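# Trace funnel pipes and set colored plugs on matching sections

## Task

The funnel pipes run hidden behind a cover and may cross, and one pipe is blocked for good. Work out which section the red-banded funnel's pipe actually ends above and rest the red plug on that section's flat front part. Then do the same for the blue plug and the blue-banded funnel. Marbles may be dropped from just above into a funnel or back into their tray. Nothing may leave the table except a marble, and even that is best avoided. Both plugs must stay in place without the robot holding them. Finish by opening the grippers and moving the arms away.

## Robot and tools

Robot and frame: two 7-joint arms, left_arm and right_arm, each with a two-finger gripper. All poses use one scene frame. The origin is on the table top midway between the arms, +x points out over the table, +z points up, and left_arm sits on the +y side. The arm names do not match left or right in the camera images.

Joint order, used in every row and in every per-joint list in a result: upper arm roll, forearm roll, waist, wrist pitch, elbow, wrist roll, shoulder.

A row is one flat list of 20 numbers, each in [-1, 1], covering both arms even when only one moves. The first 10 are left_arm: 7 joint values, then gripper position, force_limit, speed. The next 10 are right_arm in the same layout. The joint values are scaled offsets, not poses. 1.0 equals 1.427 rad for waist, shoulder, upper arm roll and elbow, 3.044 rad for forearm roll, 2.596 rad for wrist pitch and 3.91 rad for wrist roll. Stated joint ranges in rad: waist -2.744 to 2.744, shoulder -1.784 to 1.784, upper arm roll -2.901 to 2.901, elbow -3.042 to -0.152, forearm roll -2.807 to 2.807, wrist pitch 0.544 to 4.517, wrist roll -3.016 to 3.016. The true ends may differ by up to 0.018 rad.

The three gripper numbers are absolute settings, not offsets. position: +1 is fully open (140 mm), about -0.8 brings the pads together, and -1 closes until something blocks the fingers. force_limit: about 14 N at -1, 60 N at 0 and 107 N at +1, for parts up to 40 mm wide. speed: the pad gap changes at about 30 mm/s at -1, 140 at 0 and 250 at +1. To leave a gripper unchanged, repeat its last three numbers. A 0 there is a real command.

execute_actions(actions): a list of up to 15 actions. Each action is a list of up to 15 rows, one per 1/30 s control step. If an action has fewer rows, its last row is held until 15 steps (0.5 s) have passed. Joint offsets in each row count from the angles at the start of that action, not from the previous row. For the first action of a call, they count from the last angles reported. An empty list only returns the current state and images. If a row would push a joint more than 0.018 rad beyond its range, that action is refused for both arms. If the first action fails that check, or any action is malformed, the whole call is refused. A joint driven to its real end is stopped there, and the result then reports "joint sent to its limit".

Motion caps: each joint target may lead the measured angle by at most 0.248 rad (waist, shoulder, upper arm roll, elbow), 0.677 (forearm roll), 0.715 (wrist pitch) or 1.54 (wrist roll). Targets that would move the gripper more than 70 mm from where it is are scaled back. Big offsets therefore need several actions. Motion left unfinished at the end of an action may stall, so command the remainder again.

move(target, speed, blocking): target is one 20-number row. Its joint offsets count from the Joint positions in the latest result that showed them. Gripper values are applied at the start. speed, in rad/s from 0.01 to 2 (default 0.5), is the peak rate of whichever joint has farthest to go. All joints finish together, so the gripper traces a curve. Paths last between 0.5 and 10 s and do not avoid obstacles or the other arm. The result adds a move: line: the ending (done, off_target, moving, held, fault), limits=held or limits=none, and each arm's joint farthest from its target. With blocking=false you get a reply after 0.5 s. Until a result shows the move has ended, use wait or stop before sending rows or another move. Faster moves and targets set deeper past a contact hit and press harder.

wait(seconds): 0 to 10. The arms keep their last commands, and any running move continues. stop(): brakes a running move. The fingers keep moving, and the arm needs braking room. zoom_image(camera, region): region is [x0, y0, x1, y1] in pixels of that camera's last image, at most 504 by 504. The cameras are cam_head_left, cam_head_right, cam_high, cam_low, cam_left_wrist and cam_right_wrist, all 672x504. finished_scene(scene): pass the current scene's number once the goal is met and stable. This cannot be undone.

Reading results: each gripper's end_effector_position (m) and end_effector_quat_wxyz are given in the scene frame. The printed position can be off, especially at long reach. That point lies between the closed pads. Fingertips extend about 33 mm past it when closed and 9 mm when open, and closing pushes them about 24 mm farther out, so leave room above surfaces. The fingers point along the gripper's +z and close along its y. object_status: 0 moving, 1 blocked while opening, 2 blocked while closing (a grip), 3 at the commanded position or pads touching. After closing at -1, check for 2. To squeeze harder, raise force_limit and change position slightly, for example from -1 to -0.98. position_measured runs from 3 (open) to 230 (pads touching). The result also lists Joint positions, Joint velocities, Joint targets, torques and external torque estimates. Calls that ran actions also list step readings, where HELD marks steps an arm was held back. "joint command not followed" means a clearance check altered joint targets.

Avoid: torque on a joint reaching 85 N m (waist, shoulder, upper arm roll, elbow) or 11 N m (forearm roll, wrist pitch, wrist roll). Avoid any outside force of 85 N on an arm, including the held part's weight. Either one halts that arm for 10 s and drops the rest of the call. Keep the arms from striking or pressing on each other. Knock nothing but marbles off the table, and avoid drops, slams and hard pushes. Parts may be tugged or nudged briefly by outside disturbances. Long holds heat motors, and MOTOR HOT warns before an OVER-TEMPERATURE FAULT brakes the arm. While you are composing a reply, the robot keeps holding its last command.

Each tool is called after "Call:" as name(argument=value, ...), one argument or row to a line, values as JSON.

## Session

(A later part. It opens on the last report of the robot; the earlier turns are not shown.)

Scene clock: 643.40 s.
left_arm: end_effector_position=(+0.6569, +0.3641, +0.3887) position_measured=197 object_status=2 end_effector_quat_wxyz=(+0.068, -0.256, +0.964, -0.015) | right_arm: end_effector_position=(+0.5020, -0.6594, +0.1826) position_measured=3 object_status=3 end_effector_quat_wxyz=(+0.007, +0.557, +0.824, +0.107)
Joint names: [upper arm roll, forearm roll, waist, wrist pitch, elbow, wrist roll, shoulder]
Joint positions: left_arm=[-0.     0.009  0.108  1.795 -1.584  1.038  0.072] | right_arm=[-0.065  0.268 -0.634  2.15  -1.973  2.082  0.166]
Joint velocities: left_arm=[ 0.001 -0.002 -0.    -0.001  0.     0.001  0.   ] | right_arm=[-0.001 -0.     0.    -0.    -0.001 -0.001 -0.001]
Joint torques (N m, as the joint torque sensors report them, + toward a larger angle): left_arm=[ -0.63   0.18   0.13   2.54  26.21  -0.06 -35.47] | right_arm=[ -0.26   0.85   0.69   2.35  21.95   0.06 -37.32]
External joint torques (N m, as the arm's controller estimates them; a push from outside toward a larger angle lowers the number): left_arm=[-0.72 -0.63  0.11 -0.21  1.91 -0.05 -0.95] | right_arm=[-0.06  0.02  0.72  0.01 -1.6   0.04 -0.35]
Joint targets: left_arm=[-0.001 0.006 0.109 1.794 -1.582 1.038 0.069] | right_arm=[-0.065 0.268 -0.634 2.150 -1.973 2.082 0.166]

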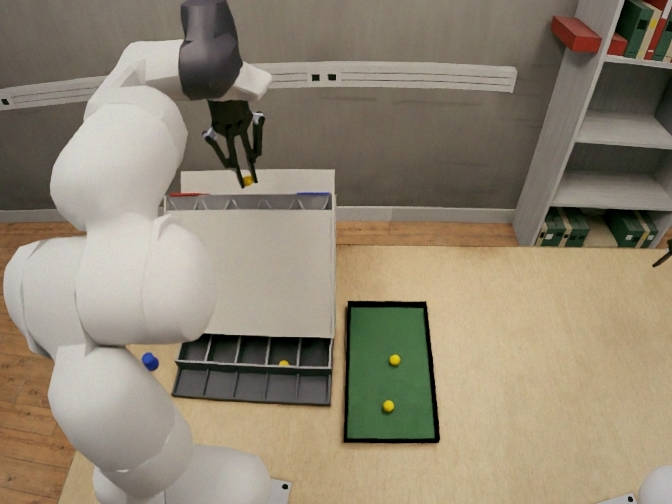

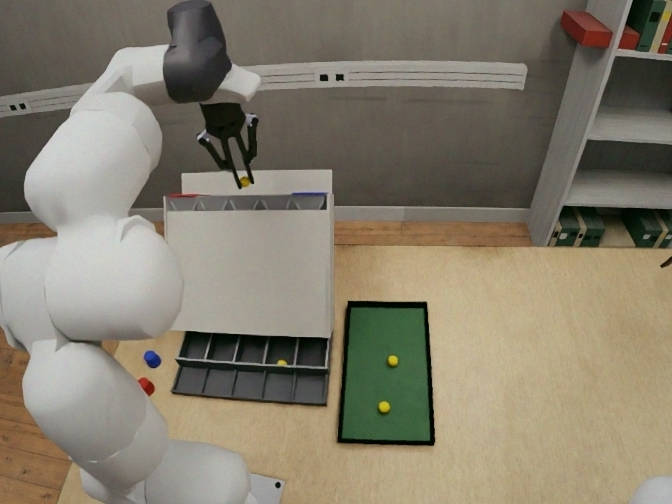

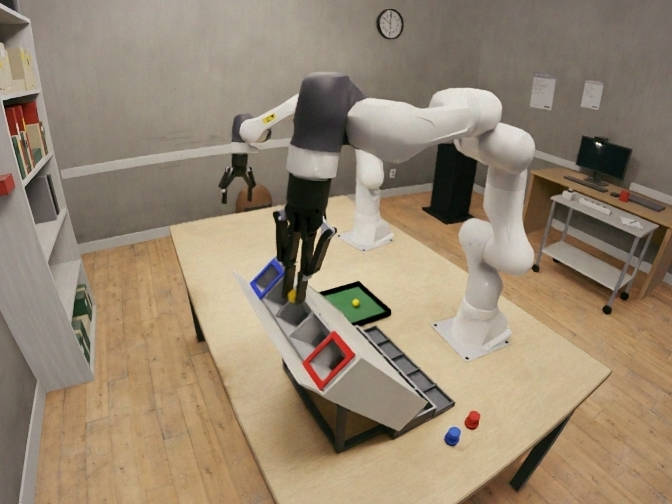

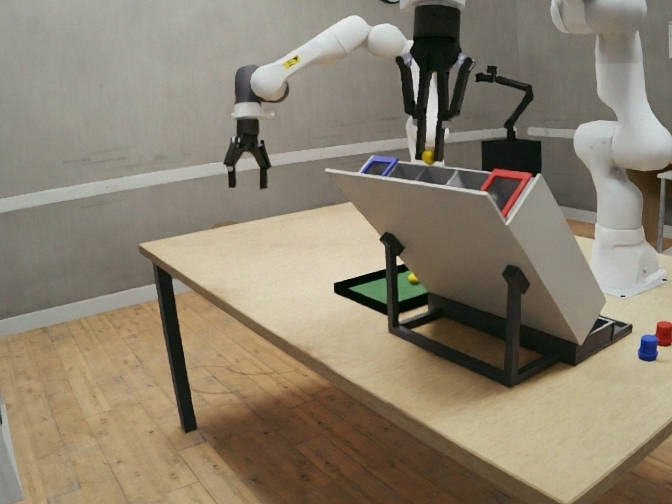

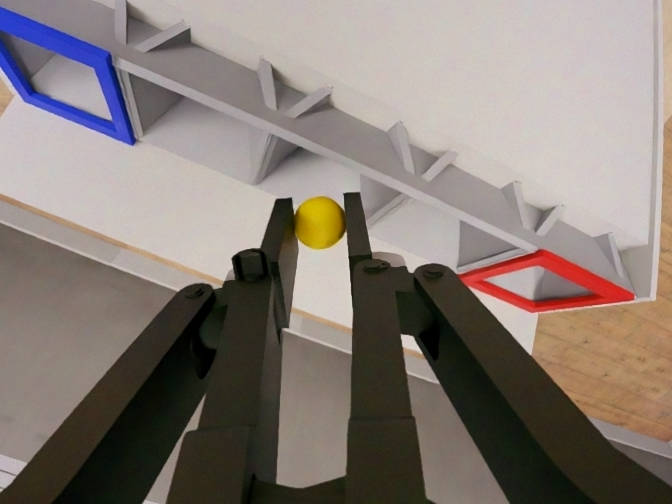

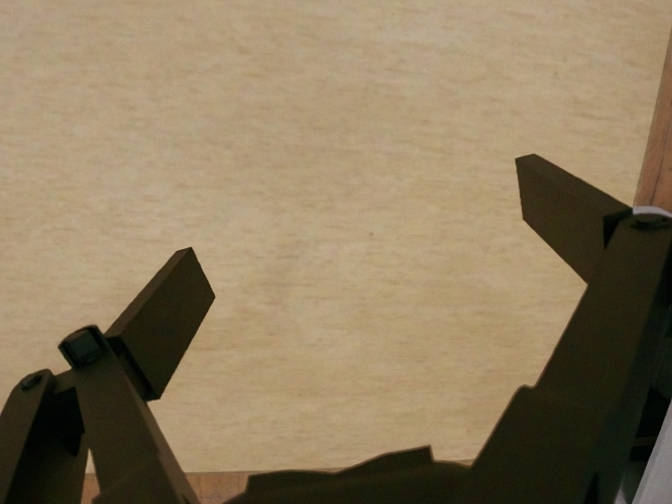

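Call:
execute_actions(
  actions=[
    [[0,0,0,0,0.001,0,-0.0021,-0.2,-0.4,0.5,0,0,0,0,0,0,0,1,0,0],[0,0,0,0,0.001,0,-0.0021,-0.2,-0.4,0.5,0,0,0,0,0,0,0,1,0,0],[0,0,-0.0001,0,0.001,0,-0.0029,-0.2,-0.4,0.5,0,0,0,0,0,0,0,1,0,0],[0,0,-0.0012,0,0.001,0,-0.0055,-0.2,-0.4,0.5,0,0,0,0,0,0,0,1,0,0],[0,0,-0.0041,0,0.001,0,-0.0097,-0.2,-0.4,0.5,0,0,0,0,0,0,0,1,0,0],[0,0,-0.0097,0,-0.0007,0,-0.0156,-0.2,-0.4,0.5,0,0,0,0,0,0,0,1,0,0],[0,0,-0.0181,0,-0.0043,0,-0.023,-0.2,-0.4,0.5,0,0,0,0,0,0,0,1,0,0],[0,0,-0.0298,0,-0.0111,0,-0.0317,-0.2,-0.4,0.5,0,0,0,0,0,0,0,1,0,0],[0,0,-0.0444,0,-0.0214,0,-0.0418,-0.2,-0.4,0.5,0,0,0,0,0,0,0,1,0,0],[0,0,-0.0616,0,-0.0356,0,-0.053,-0.2,-0.4,0.5,0,0,0,0,0,0,0,1,0,0],[0,0,-0.0806,0,-0.0531,0,-0.0652,-0.2,-0.4,0.5,0,0,0,0,0,0,0,1,0,0],[0,0,-0.1006,0,-0.0736,0,-0.0782,-0.2,-0.4,0.5,0,0,0,0,0,0,0,1,0,0],[0,0,-0.1207,0,-0.0964,0,-0.0918,-0.2,-0.4,0.5,0,0,0,0,0,0,0,1,0,0],[0,0,-0.1409,0,-0.1203,0,-0.1058,-0.2,-0.4,0.5,0,0,0,0,0,0,0,1,0,0],[0,0,-0.161,0,-0.1443,0,-0.12,-0.2,-0.4,0.5,0,0,0,0,0,0,0,1,0,0]],
    [[0,0,-0.0654,0,-0.0765,0,-0.0494,-0.2,-0.4,0.5,0,0,0,0,0,0,0,1,0,0],[0,0,-0.0855,0,-0.1006,0,-0.0634,-0.2,-0.4,0.5,0,0,0,0,0,0,0,1,0,0],[0,0,-0.1056,0.0042,-0.1246,0,-0.077,-0.2,-0.4,0.5,0,0,0,0,0,0,0,1,0,0],[0,0,-0.1257,0.0132,-0.1487,0,-0.09,-0.2,-0.4,0.5,0,0,0,0,0,0,0,1,0,0],[0,0,-0.1459,0.0234,-0.1727,0,-0.1022,-0.2,-0.4,0.5,0,0,0,0,0,0,0,1,0,0],[0,0,-0.166,0.0348,-0.1968,0,-0.1134,-0.2,-0.4,0.5,0,0,0,0,0,0,0,1,0,0],[0,0,-0.1861,0.0471,-0.2208,0,-0.1235,-0.2,-0.4,0.5,0,0,0,0,0,0,0,1,0,0],[0,0,-0.2062,0.0603,-0.2449,0,-0.1322,-0.2,-0.4,0.5,0,0,0,0,0,0,0,1,0,0],[0,0,-0.2263,0.0741,-0.2689,0,-0.1396,-0.2,-0.4,0.5,0,0,0,0,0,0,0,1,0,0],[0,0,-0.2465,0.0884,-0.293,0,-0.1455,-0.2,-0.4,0.5,0,0,0,0,0,0,0,1,0,0],[0,0,-0.2666,0.103,-0.317,0,-0.1497,-0.2,-0.4,0.5,0,0,0,0,0,0,0,1,0,0],[0,0,-0.2867,0.1178,-0.3411,0,-0.1523,-0.2,-0.4,0.5,0,0,0,0,0,0,0,1,0,0],[0,0,-0.3068,0.1325,-0.3651,0,-0.1531,-0.2,-0.4,0.5,0,0,0,0,0,0,0,1,0,0],[0,0,-0.3269,0.1469,-0.3892,0,-0.1531,-0.2,-0.4,0.5,0,0,0,0,0,0,0,1,0,0],[0,0,-0.3471,0.1609,-0.4132,0,-0.1531,-0.2,-0.4,0.5,0,0,0,0,0,0,0,1,0,0]],
    [[0,0,-0.0654,0.0742,-0.0769,0,-0.0018,-0.2,-0.4,0.5,0,0,0,0,0,0,0,1,0,0],[0,0,-0.0855,0.0868,-0.101,0,-0.0018,-0.2,-0.4,0.5,0,0,0,0,0,0,0,1,0,0],[0,0,-0.1057,0.0985,-0.1251,0,-0.0018,-0.2,-0.4,0.5,0,0,0,0,0,0,0,1,0,0],[0,0,-0.1256,0.1091,-0.1491,0,-0.0018,-0.2,-0.4,0.5,0,0,0,0,0,0,0,1,0,0],[0,0,-0.1446,0.1185,-0.1732,0,-0.0018,-0.2,-0.4,0.5,0,0,0,0,0,0,0,1,0,0],[0,0,-0.1618,0.1266,-0.1971,0,-0.0018,-0.2,-0.4,0.5,0,0,0,0,0,0,0,1,0,0],[0,0,-0.1765,0.1332,-0.2198,0,-0.0018,-0.2,-0.4,0.5,0,0,0,0,0,0,0,1,0,0],[0,0,-0.1881,0.1383,-0.2403,0,-0.0018,-0.2,-0.4,0.5,0,0,0,0,0,0,0,1,0,0],[0,0,-0.1966,0.1418,-0.2578,0,-0.0018,-0.2,-0.4,0.5,0,0,0,0,0,0,0,1,0,0],[0,0,-0.2021,0.1437,-0.2717,0,-0.0018,-0.2,-0.4,0.5,0,0,0,0,0,0,0,1,0,0],[0,0,-0.205,0.144,-0.2819,0,-0.0018,-0.2,-0.4,0.5,0,0,0,0,0,0,0,1,0,0],[0,0,-0.2061,0.1426,-0.2884,0,-0.0018,-0.2,-0.4,0.5,0,0,0,0,0,0,0,1,0,0],[0,0,-0.2062,0.1395,-0.2919,0,-0.0018,-0.2,-0.4,0.5,0,0,0,0,0,0,0,1,0,0],[0,0,-0.2062,0.1349,-0.2933,0,-0.0018,-0.2,-0.4,0.5,0,0,0,0,0,0,0,1,0,0],[0,0,-0.2062,0.1253,-0.2934,0,-0.0018,-0.2,-0.4,0.5,0,0,0,0,0,0,0,1,0,0]],
  ],
)

Scene clock: 754.47 s.
left_arm: end_effector_position=(+0.2924, +0.0436, +0.1282) position_measured=154 object_status=3 end_effector_quat_wxyz=(+0.011, +0.185, +0.983, -0.005) | right_arm: end_effector_position=(+0.5020, -0.6594, +0.1826) position_measured=3 object_status=3 end_effector_quat_wxyz=(+0.007, +0.557, +0.824, +0.107)
Joint names: [upper arm roll, forearm roll, waist, wrist pitch, elbow, wrist roll, shoulder]
Joint positions: left_arm=[-0.     0.009 -0.777  2.385 -2.636  1.038 -0.275] | right_arm=[-0.065  0.268 -0.634  2.15  -1.973  2.082  0.166]
Joint velocities: left_arm=[ 0.015  0.    -0.042 -0.001 -0.166  0.001  0.   ] | right_arm=[-0.    -0.001 -0.    -0.001  0.     0.001  0.   ]
Joint torques (N m, as the joint torque sensors report them, + toward a larger angle): left_arm=[  1.1    0.52  -0.25   2.7   22.62   0.   -21.68] | right_arm=[ -0.03   0.81   0.64   2.3   22.02   0.05 -37.62]
External joint torques (N m, as the arm's controller estimates them; a push from outside toward a larger angle lowers the number): left_arm=[ 0.6  -0.05 -1.02 -0.11 -1.65  0.   -0.13] | right_arm=[ 0.14 -0.02  0.64 -0.05 -1.55  0.03 -0.67]
External joint torques at the end of the 1st action: left_arm=[-0.69  0.07 -1.3  -0.01 -1.6  -0.08 -1.77] | right_arm=[ 0.04 -0.02  0.85 -0.02 -1.63  0.02 -0.53]
External joint torques at the end of the 2nd action: left_arm=[-0.58 -0.11 -0.71  0.46 -2.7  -0.06 -2.13] | right_arm=[ 0.06  0.02  0.43 -0.03 -1.23  0.07 -0.41]
Joint targets: left_arm=[0.003 0.009 -0.782 2.386 -2.647 1.038 -0.277] | right_arm=[-0.065 0.268 -0.634 2.150 -1.973 2.082 0.166]
Step readings (joint positions; steps 1 to 15: 1st action; 16 to 30: 2nd action; 31 to 45: 3rd action):
0: left_arm=[-0.000 0.009 0.108 1.795 -1.584 1.038 0.072] | right_arm=[-0.065 0.268 -0.634 2.150 -1.973 2.082 0.166]
1: left_arm=[-0.000 0.009 0.108 1.795 -1.584 1.038 0.072] | right_arm=[-0.065 0.268 -0.634 2.150 -1.973 2.082 0.166]
2: left_arm=[-0.000 0.009 0.108 1.795 -1.584 1.038 0.072] | right_arm=[-0.065 0.268 -0.634 2.150 -1.973 2.082 0.166]
4: left_arm=[-0.000 0.009 0.108 1.795 -1.584 1.038 0.071] | right_arm=[-0.065 0.268 -0.634 2.150 -1.973 2.082 0.166]
8: left_arm=[0.003 0.009 0.094 1.795 -1.590 1.038 0.053] | right_arm=[-0.065 0.268 -0.634 2.150 -1.973 2.082 0.166]
15: left_arm=[0.004 0.009 -0.056 1.797 -1.719 1.038 -0.059] | right_arm=[-0.065 0.268 -0.634 2.150 -1.973 2.082 0.166]
16: left_arm=[0.003 0.009 -0.086 1.798 -1.752 1.038 -0.080] | right_arm=[-0.065 0.268 -0.634 2.150 -1.973 2.082 0.166]
17: left_arm=[0.002 0.009 -0.116 1.798 -1.786 1.038 -0.101] | right_arm=[-0.065 0.268 -0.634 2.150 -1.973 2.082 0.166]
19: left_arm=[0.002 0.009 -0.174 1.804 -1.854 1.038 -0.143] | right_arm=[-0.065 0.268 -0.634 2.150 -1.973 2.082 0.166]
23: left_arm=[0.002 0.009 -0.288 1.861 -1.991 1.038 -0.215] | right_arm=[-0.065 0.268 -0.634 2.150 -1.973 2.082 0.166]
30: left_arm=[0.003 0.009 -0.488 2.060 -2.229 1.038 -0.275] | right_arm=[-0.065 0.268 -0.634 2.150 -1.973 2.082 0.166]
31: left_arm=[0.003 0.009 -0.516 2.094 -2.263 1.038 -0.275] | right_arm=[-0.065 0.268 -0.634 2.150 -1.973 2.082 0.166]
32: left_arm=[0.003 0.009 -0.545 2.128 -2.297 1.038 -0.275] | right_arm=[-0.065 0.268 -0.634 2.150 -1.973 2.082 0.166]
34: left_arm=[0.003 0.009 -0.603 2.193 -2.365 1.038 -0.275] | right_arm=[-0.065 0.268 -0.634 2.150 -1.973 2.082 0.166]
38: left_arm=[0.001 0.009 -0.709 2.304 -2.500 1.038 -0.276] | right_arm=[-0.065 0.268 -0.634 2.150 -1.973 2.082 0.166]
45: Joint positions above

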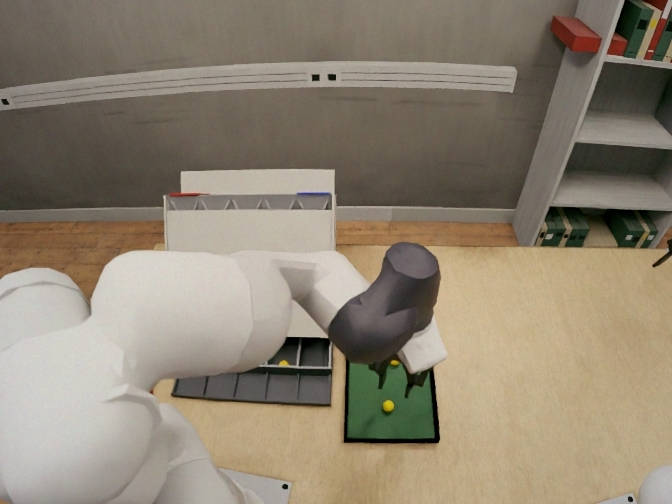

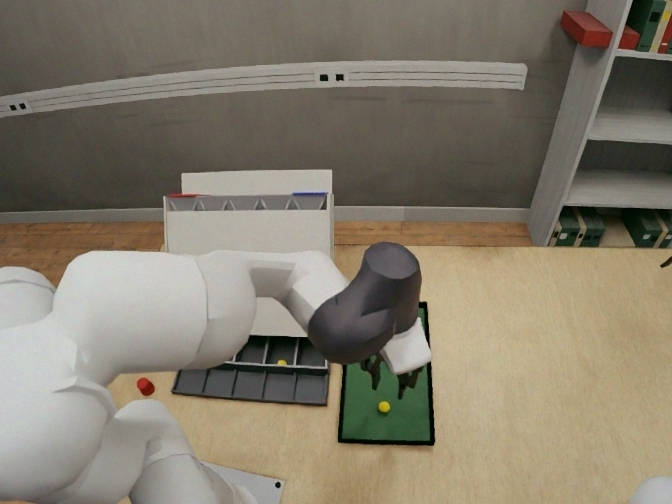

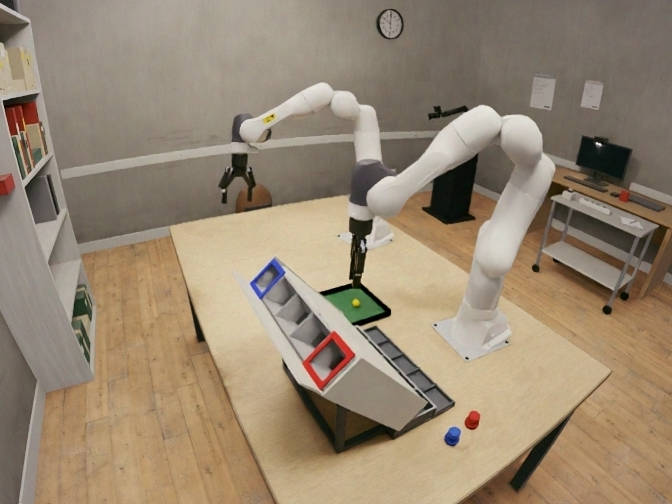

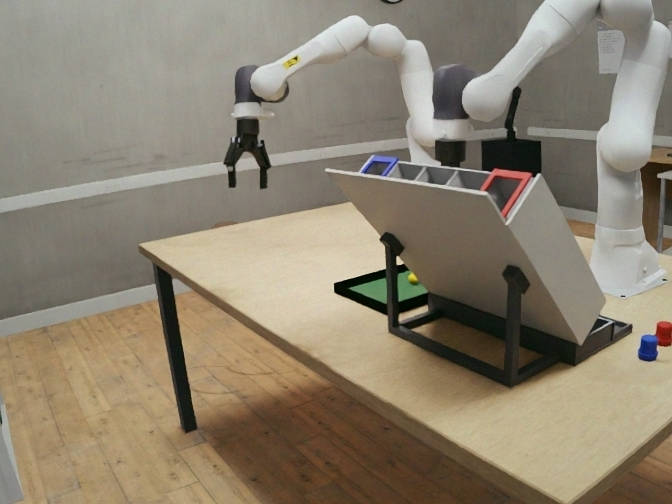

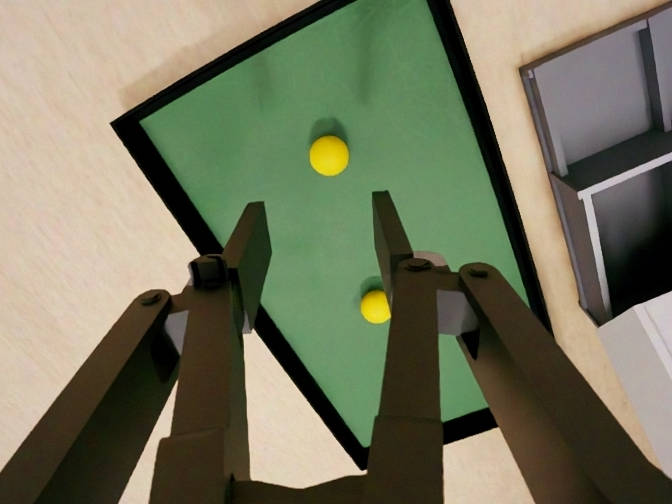

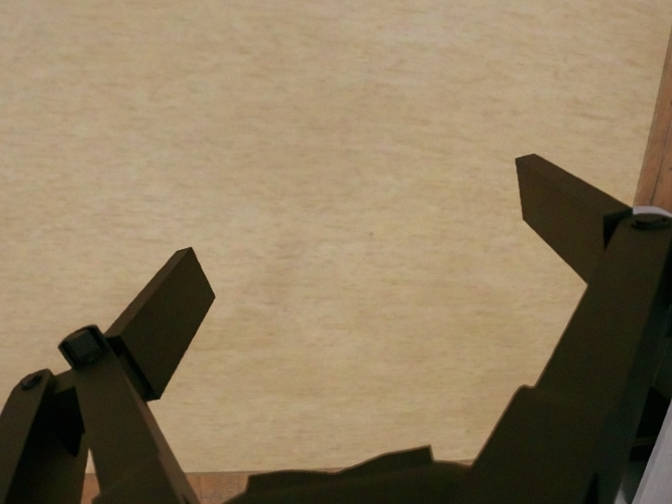

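Call:
execute_actions(
  actions=[],
)

Scene clock: 755.47 s.
left_arm: end_effector_position=(+0.2895, +0.0472, +0.1245) position_measured=154 object_status=3 end_effector_quat_wxyz=(+0.007, +0.185, +0.983, -0.003) | right_arm: end_effector_position=(+0.5020, -0.6594, +0.1826) position_measured=3 object_status=3 end_effector_quat_wxyz=(+0.007, +0.557, +0.824, +0.107)
Joint names: [upper arm roll, forearm roll, waist, wrist pitch, elbow, wrist roll, shoulder]
Joint positions: left_arm=[ 0.002  0.009 -0.779  2.385 -2.645  1.038 -0.275] | right_arm=[-0.065  0.268 -0.634  2.15  -1.973  2.082  0.166]
Joint velocities: left_arm=[ 0.    -0.     0.001  0.    -0.001 -0.     0.   ] | right_arm=[ 0.  0.  0.  0. -0.  0.  0.]
Joint torques (N m, as the joint torque sensors report them, + toward a larger angle): left_arm=[  0.07   0.52  -0.88   2.59  19.91   0.03 -21.09] | right_arm=[  0.12   0.83   0.79   2.28  21.75   0.07 -37.78]
External joint torques (N m, as the arm's controller estimates them; a push from outside toward a larger angle lowers the number): left_arm=[ 0.25 -0.03 -0.96  0.12 -1.48  0.03 -1.56] | right_arm=[ 0.24  0.01  0.74 -0.05 -1.75  0.06 -0.93]
Joint targets: left_arm=[0.003 0.009 -0.782 2.386 -2.647 1.038 -0.277] | right_arm=[-0.065 0.268 -0.634 2.150 -1.973 2.082 0.166]

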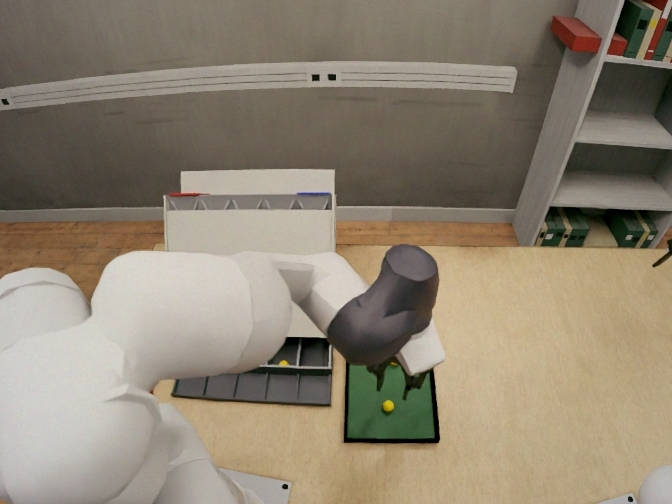

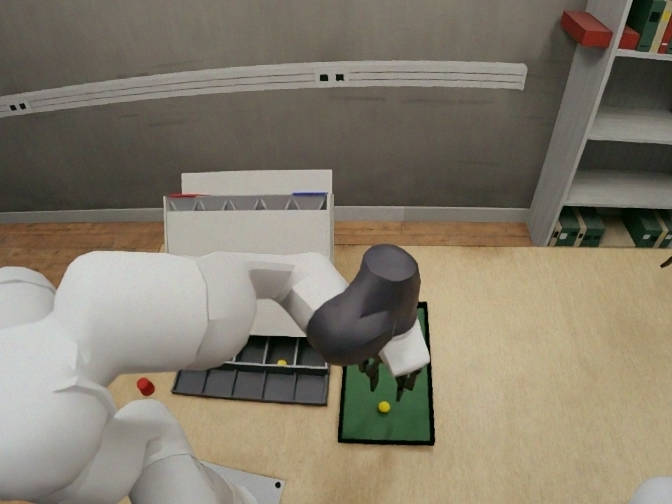

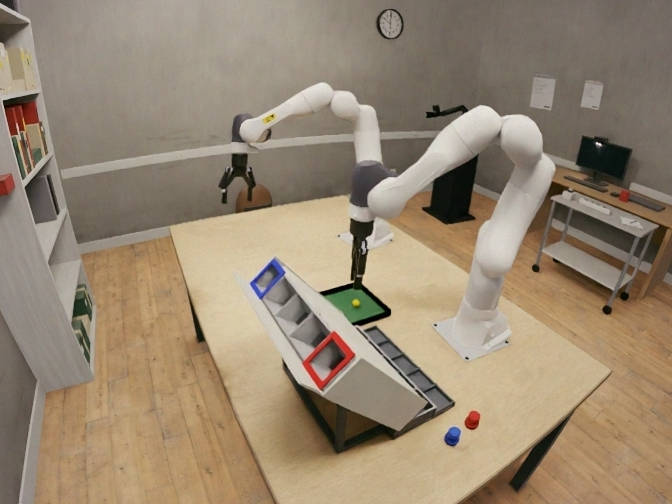

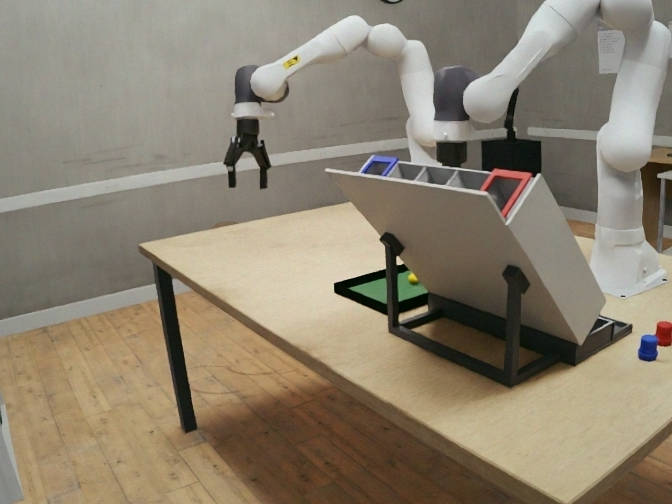

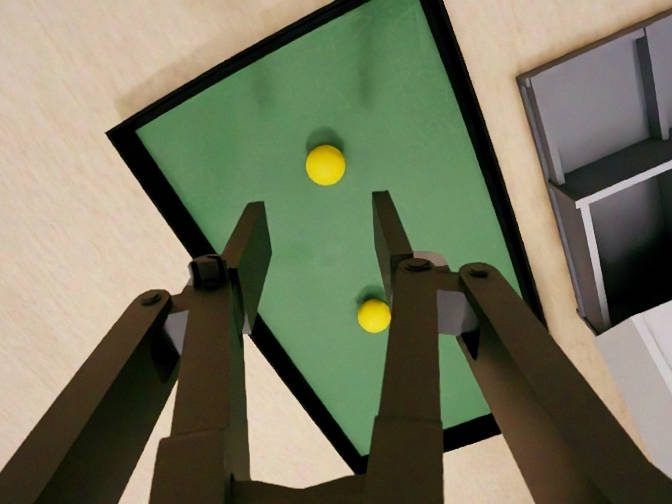

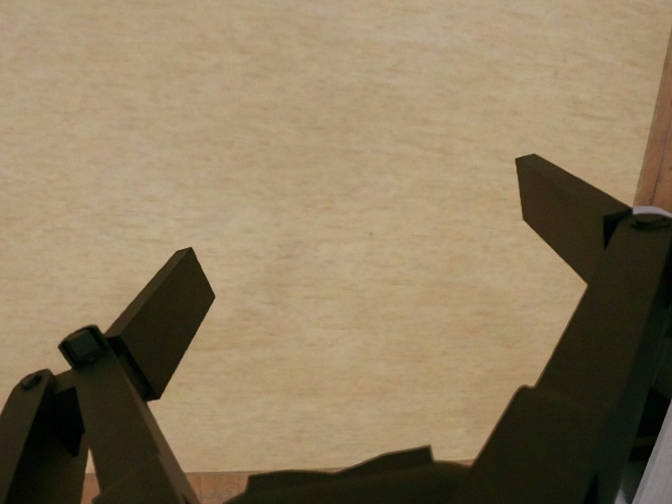

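Call:
zoom_image(
  camera="cam_left_wrist",
  region=[265, 105, 385, 225],
)

Call:
zoom_image(
  camera="cam_head_right",
  region=[160, 320, 340, 420],
)

Region (265, 105, 385, 225) of cam_left_wrist's 672x504 image, scaled by 4.200, with more detail than that image has.

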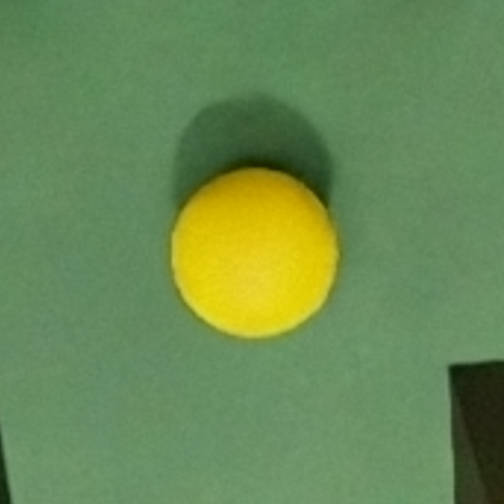

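Region (160, 320, 340, 420) of cam_head_right's 672x504 image, scaled by 2.800, with more detail than that image has.

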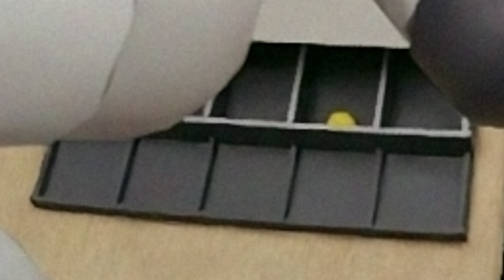

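Call:
execute_actions(
  actions=[
    [[0,0,-0.002,0,-0.0014,0,0.002,-0.2,-0.4,0.5,0,0,0,0,0,0,0,1,0,0],[0,0,-0.0023,0.0009,-0.0021,0,0.0079,-0.2,-0.4,0.5,0,0,0,0,0,0,0,1,0,0],[0,0,-0.0026,0.0045,-0.0046,0,0.0174,-0.2,-0.4,0.5,0,0,0,0,0,0,0,1,0,0],[0,0,-0.003,0.0189,-0.0079,0,0.0299,-0.2,-0.4,0.5,0,0,0,0,0,0,0,1,0,0],[0,0,-0.0034,0.036,-0.0118,0,0.0447,-0.2,-0.4,0.5,0,0,0,0,0,0,0,1,0,0],[0,0,-0.0038,0.0539,-0.016,0,0.0609,-0.2,-0.4,0.5,0,0,0,0,0,0,0,1,0,0],[0,0,-0.0042,0.071,-0.0205,0,0.0775,-0.2,-0.4,0.5,0,0,0,0,0,0,0,1,0,0],[0,0,-0.0045,0.0863,-0.0247,0,0.0937,-0.2,-0.4,0.5,0,0,0,0,0,0,0,1,0,0],[0,0,-0.0045,0.0998,-0.0286,0,0.1085,-0.2,-0.4,0.5,0,0,0,0,0,0,0,1,0,0],[0,0,-0.0045,0.1097,-0.0319,0,0.121,-0.2,-0.4,0.5,0,0,0,0,0,0,0,1,0,0],[0,0,-0.0045,0.116,-0.0344,0,0.1305,-0.2,-0.4,0.5,0,0,0,0,0,0,0,1,0,0],[0,0,-0.0045,0.1187,-0.036,0,0.1364,-0.2,-0.4,0.5,0,0,0,0,0,0,0,1,0,0],[0,0,-0.0045,0.116,-0.0365,0,0.1384,-0.2,-0.4,0.5,0,0,0,0,0,0,0,1,0,0],[0,0,-0.0045,0.1061,-0.0365,0,0.1384,-0.2,-0.4,0.5,0,0,0,0,0,0,0,1,0,0],[0,0,-0.0045,0.0899,-0.0365,0,0.1384,-1,-0.4,-0.3,0,0,0,0,0,0,0,1,0,0]],
  ],
)

Scene clock: 788.03 s.
left_arm: end_effector_position=(+0.2858, +0.0483, +0.0469) position_measured=154 object_status=0 end_effector_quat_wxyz=(+0.003, +0.187, +0.982, +0.001) | right_arm: end_effector_position=(+0.5020, -0.6594, +0.1826) position_measured=3 object_status=3 end_effector_quat_wxyz=(+0.007, +0.557, +0.824, +0.107)
Joint names: [upper arm roll, forearm roll, waist, wrist pitch, elbow, wrist roll, shoulder]
Joint positions: left_arm=[ 0.002  0.009 -0.783  2.614 -2.695  1.038 -0.083] | right_arm=[-0.065  0.268 -0.634  2.15  -1.973  2.082  0.166]
Joint velocities: left_arm=[-0.001  0.001 -0.001  0.001 -0.036  0.003  0.117] | right_arm=[ 0.     0.001 -0.001 -0.001  0.001  0.     0.   ]
Joint torques (N m, as the joint torque sensors report them, + toward a larger angle): left_arm=[ -1.01   0.36  -1.5    3.09  19.82  -0.04 -24.49] | right_arm=[ -0.07   0.81   0.81   2.32  22.05   0.03 -37.81]
External joint torques (N m, as the arm's controller estimates them; a push from outside toward a larger angle lowers the number): left_arm=[-0.92 -0.03 -1.48  0.3  -0.39 -0.04  1.98] | right_arm=[ 0.23 -0.02  0.96 -0.02 -1.47  0.02 -0.96]
Joint targets: left_arm=[0.002 0.009 -0.786 2.618 -2.697 1.038 -0.077] | right_arm=[-0.065 0.268 -0.634 2.150 -1.973 2.082 0.166]
Step readings (joint positions):
0: left_arm=[0.002 0.009 -0.779 2.385 -2.645 1.038 -0.275] | right_arm=[-0.065 0.268 -0.634 2.150 -1.973 2.082 0.166]
1: left_arm=[0.002 0.009 -0.779 2.385 -2.645 1.038 -0.275] | right_arm=[-0.065 0.268 -0.634 2.150 -1.973 2.082 0.166]
2: left_arm=[0.002 0.009 -0.780 2.385 -2.645 1.038 -0.274] | right_arm=[-0.065 0.268 -0.634 2.150 -1.973 2.082 0.166]
4: left_arm=[0.002 0.009 -0.780 2.395 -2.646 1.038 -0.262] | right_arm=[-0.065 0.268 -0.634 2.150 -1.973 2.082 0.166]
8: left_arm=[0.002 0.009 -0.782 2.480 -2.662 1.038 -0.194] | right_arm=[-0.065 0.268 -0.634 2.150 -1.973 2.082 0.166]
15: Joint positions above

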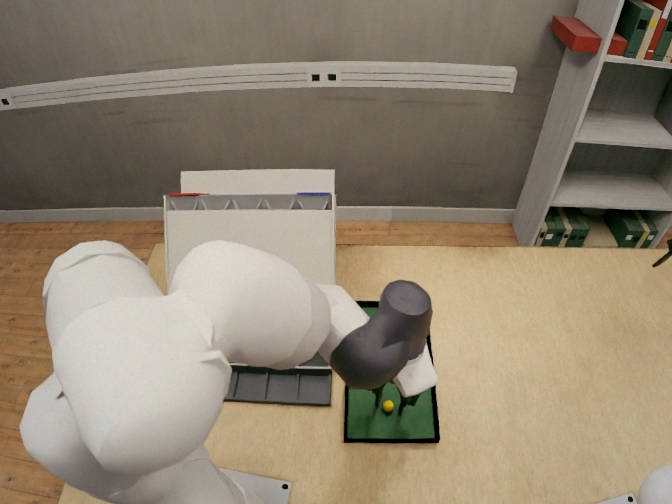

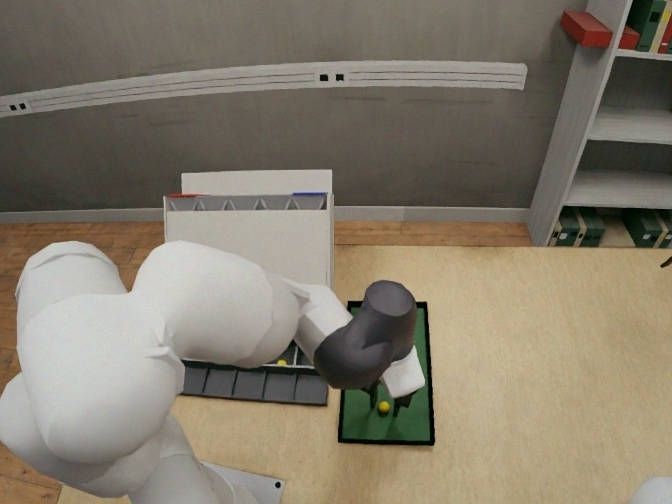

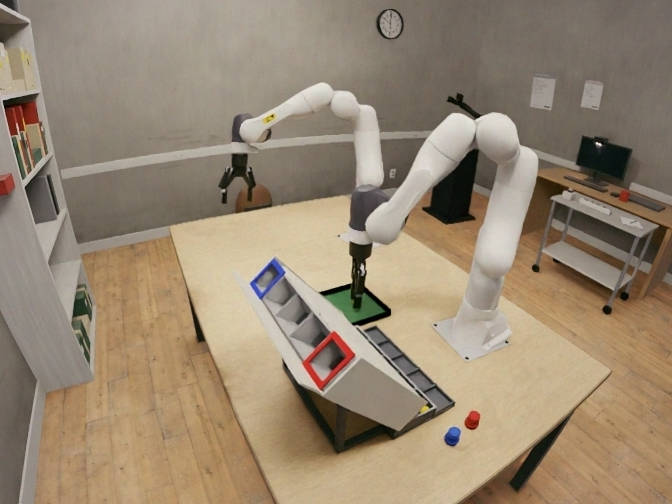

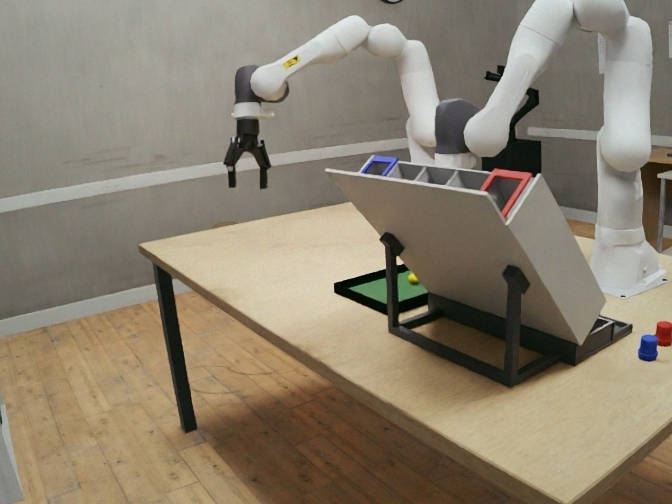

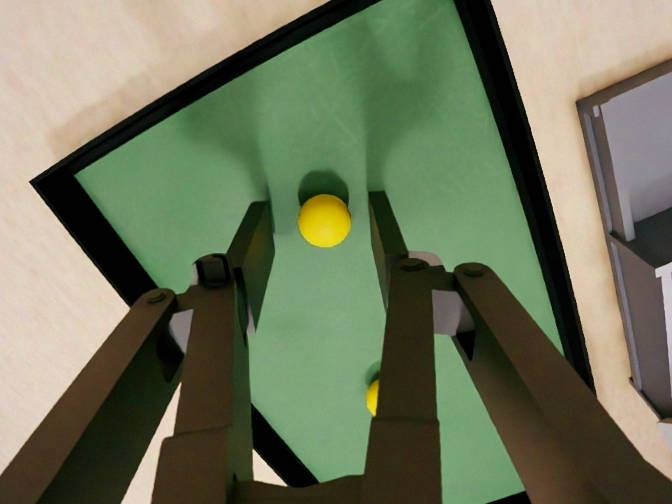

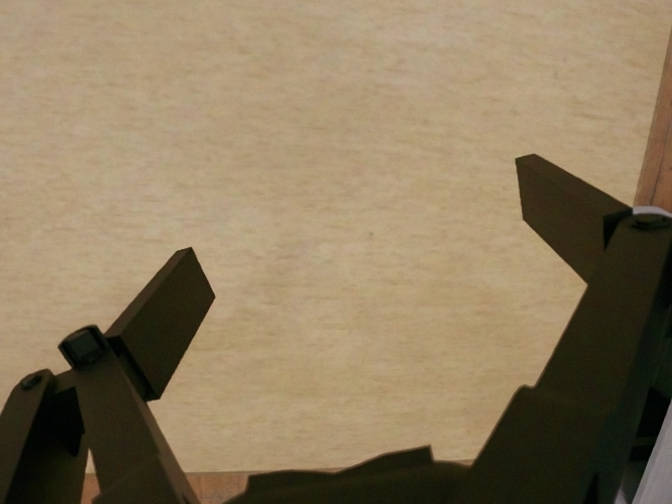

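Call:
execute_actions(
  actions=[],
)

Scene clock: 789.83 s.
left_arm: end_effector_position=(+0.2850, +0.0494, +0.0448) position_measured=197 object_status=2 end_effector_quat_wxyz=(+0.001, +0.187, +0.982, +0.002) | right_arm: end_effector_position=(+0.5020, -0.6594, +0.1826) position_measured=3 object_status=3 end_effector_quat_wxyz=(+0.007, +0.557, +0.824, +0.107)
Joint names: [upper arm roll, forearm roll, waist, wrist pitch, elbow, wrist roll, shoulder]
Joint positions: left_arm=[ 0.002  0.009 -0.783  2.616 -2.696  1.038 -0.079] | right_arm=[-0.065  0.268 -0.634  2.15  -1.973  2.082  0.166]
Joint velocities: left_arm=[ 0.001  0.     0.001 -0.     0.    -0.001  0.001] | right_arm=[-0.     0.001 -0.    -0.001  0.     0.     0.001]
Joint torques (N m, as the joint torque sensors report them, + toward a larger angle): left_arm=[ -0.59   0.42  -1.77   2.8   17.77  -0.1  -22.67] | right_arm=[ -0.01   0.83   0.67   2.32  21.83   0.06 -37.71]
External joint torques (N m, as the arm's controller estimates them; a push from outside toward a larger angle lowers the number): left_arm=[-0.56  0.02 -1.82  0.37 -0.33 -0.1   0.47] | right_arm=[ 0.11 -0.01  0.63 -0.01 -1.7   0.05 -0.86]
Joint targets: left_arm=[0.002 0.009 -0.786 2.618 -2.697 1.038 -0.077] | right_arm=[-0.065 0.268 -0.634 2.150 -1.973 2.082 0.166]

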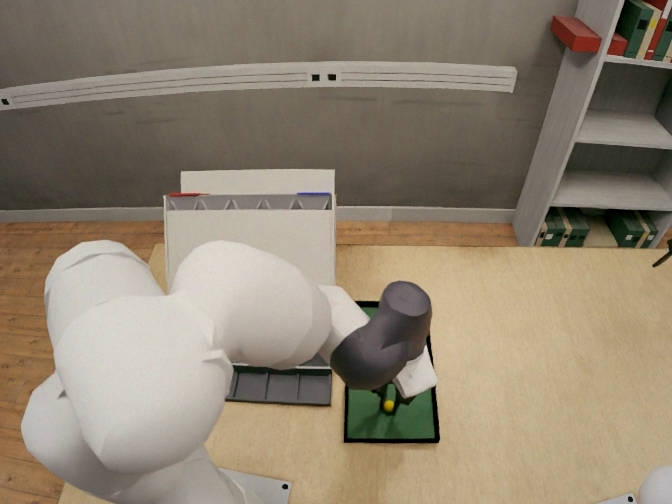

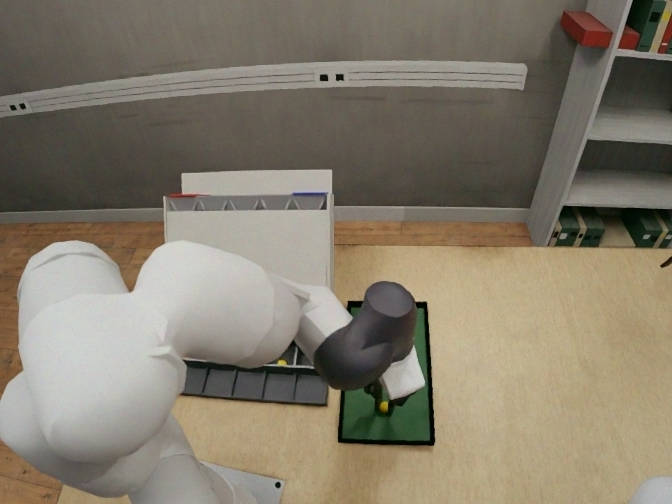

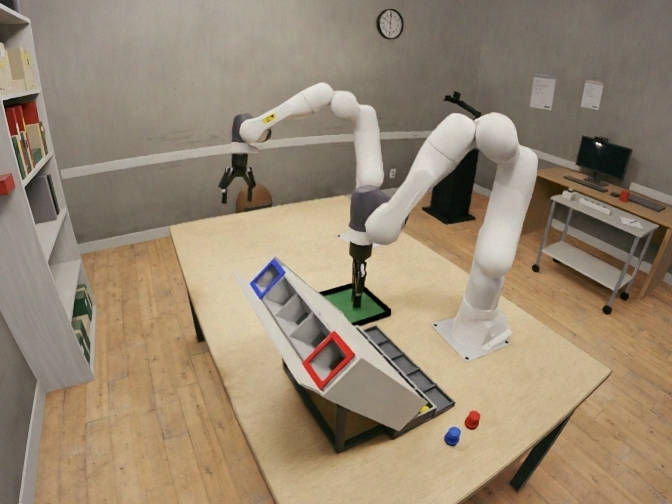

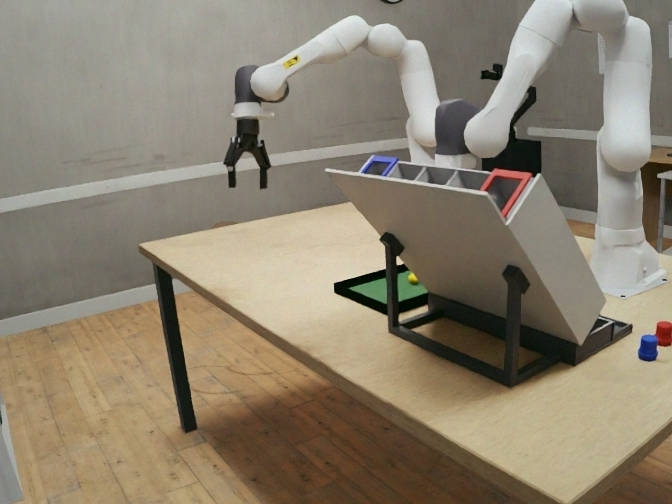

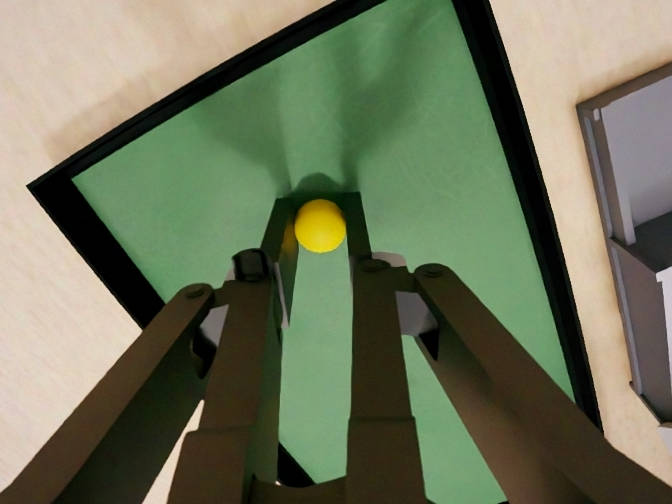

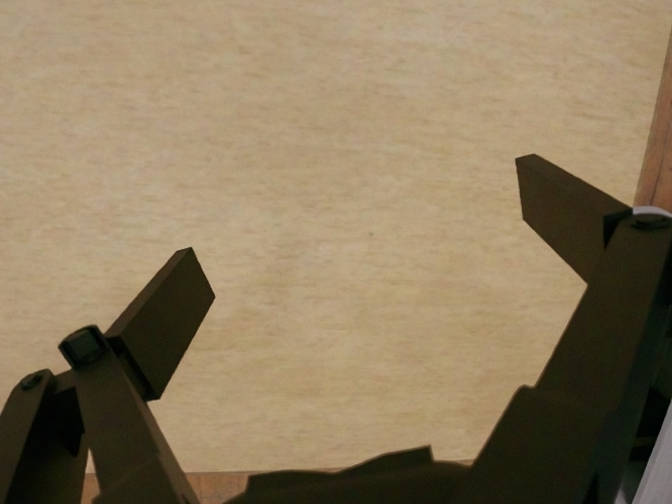

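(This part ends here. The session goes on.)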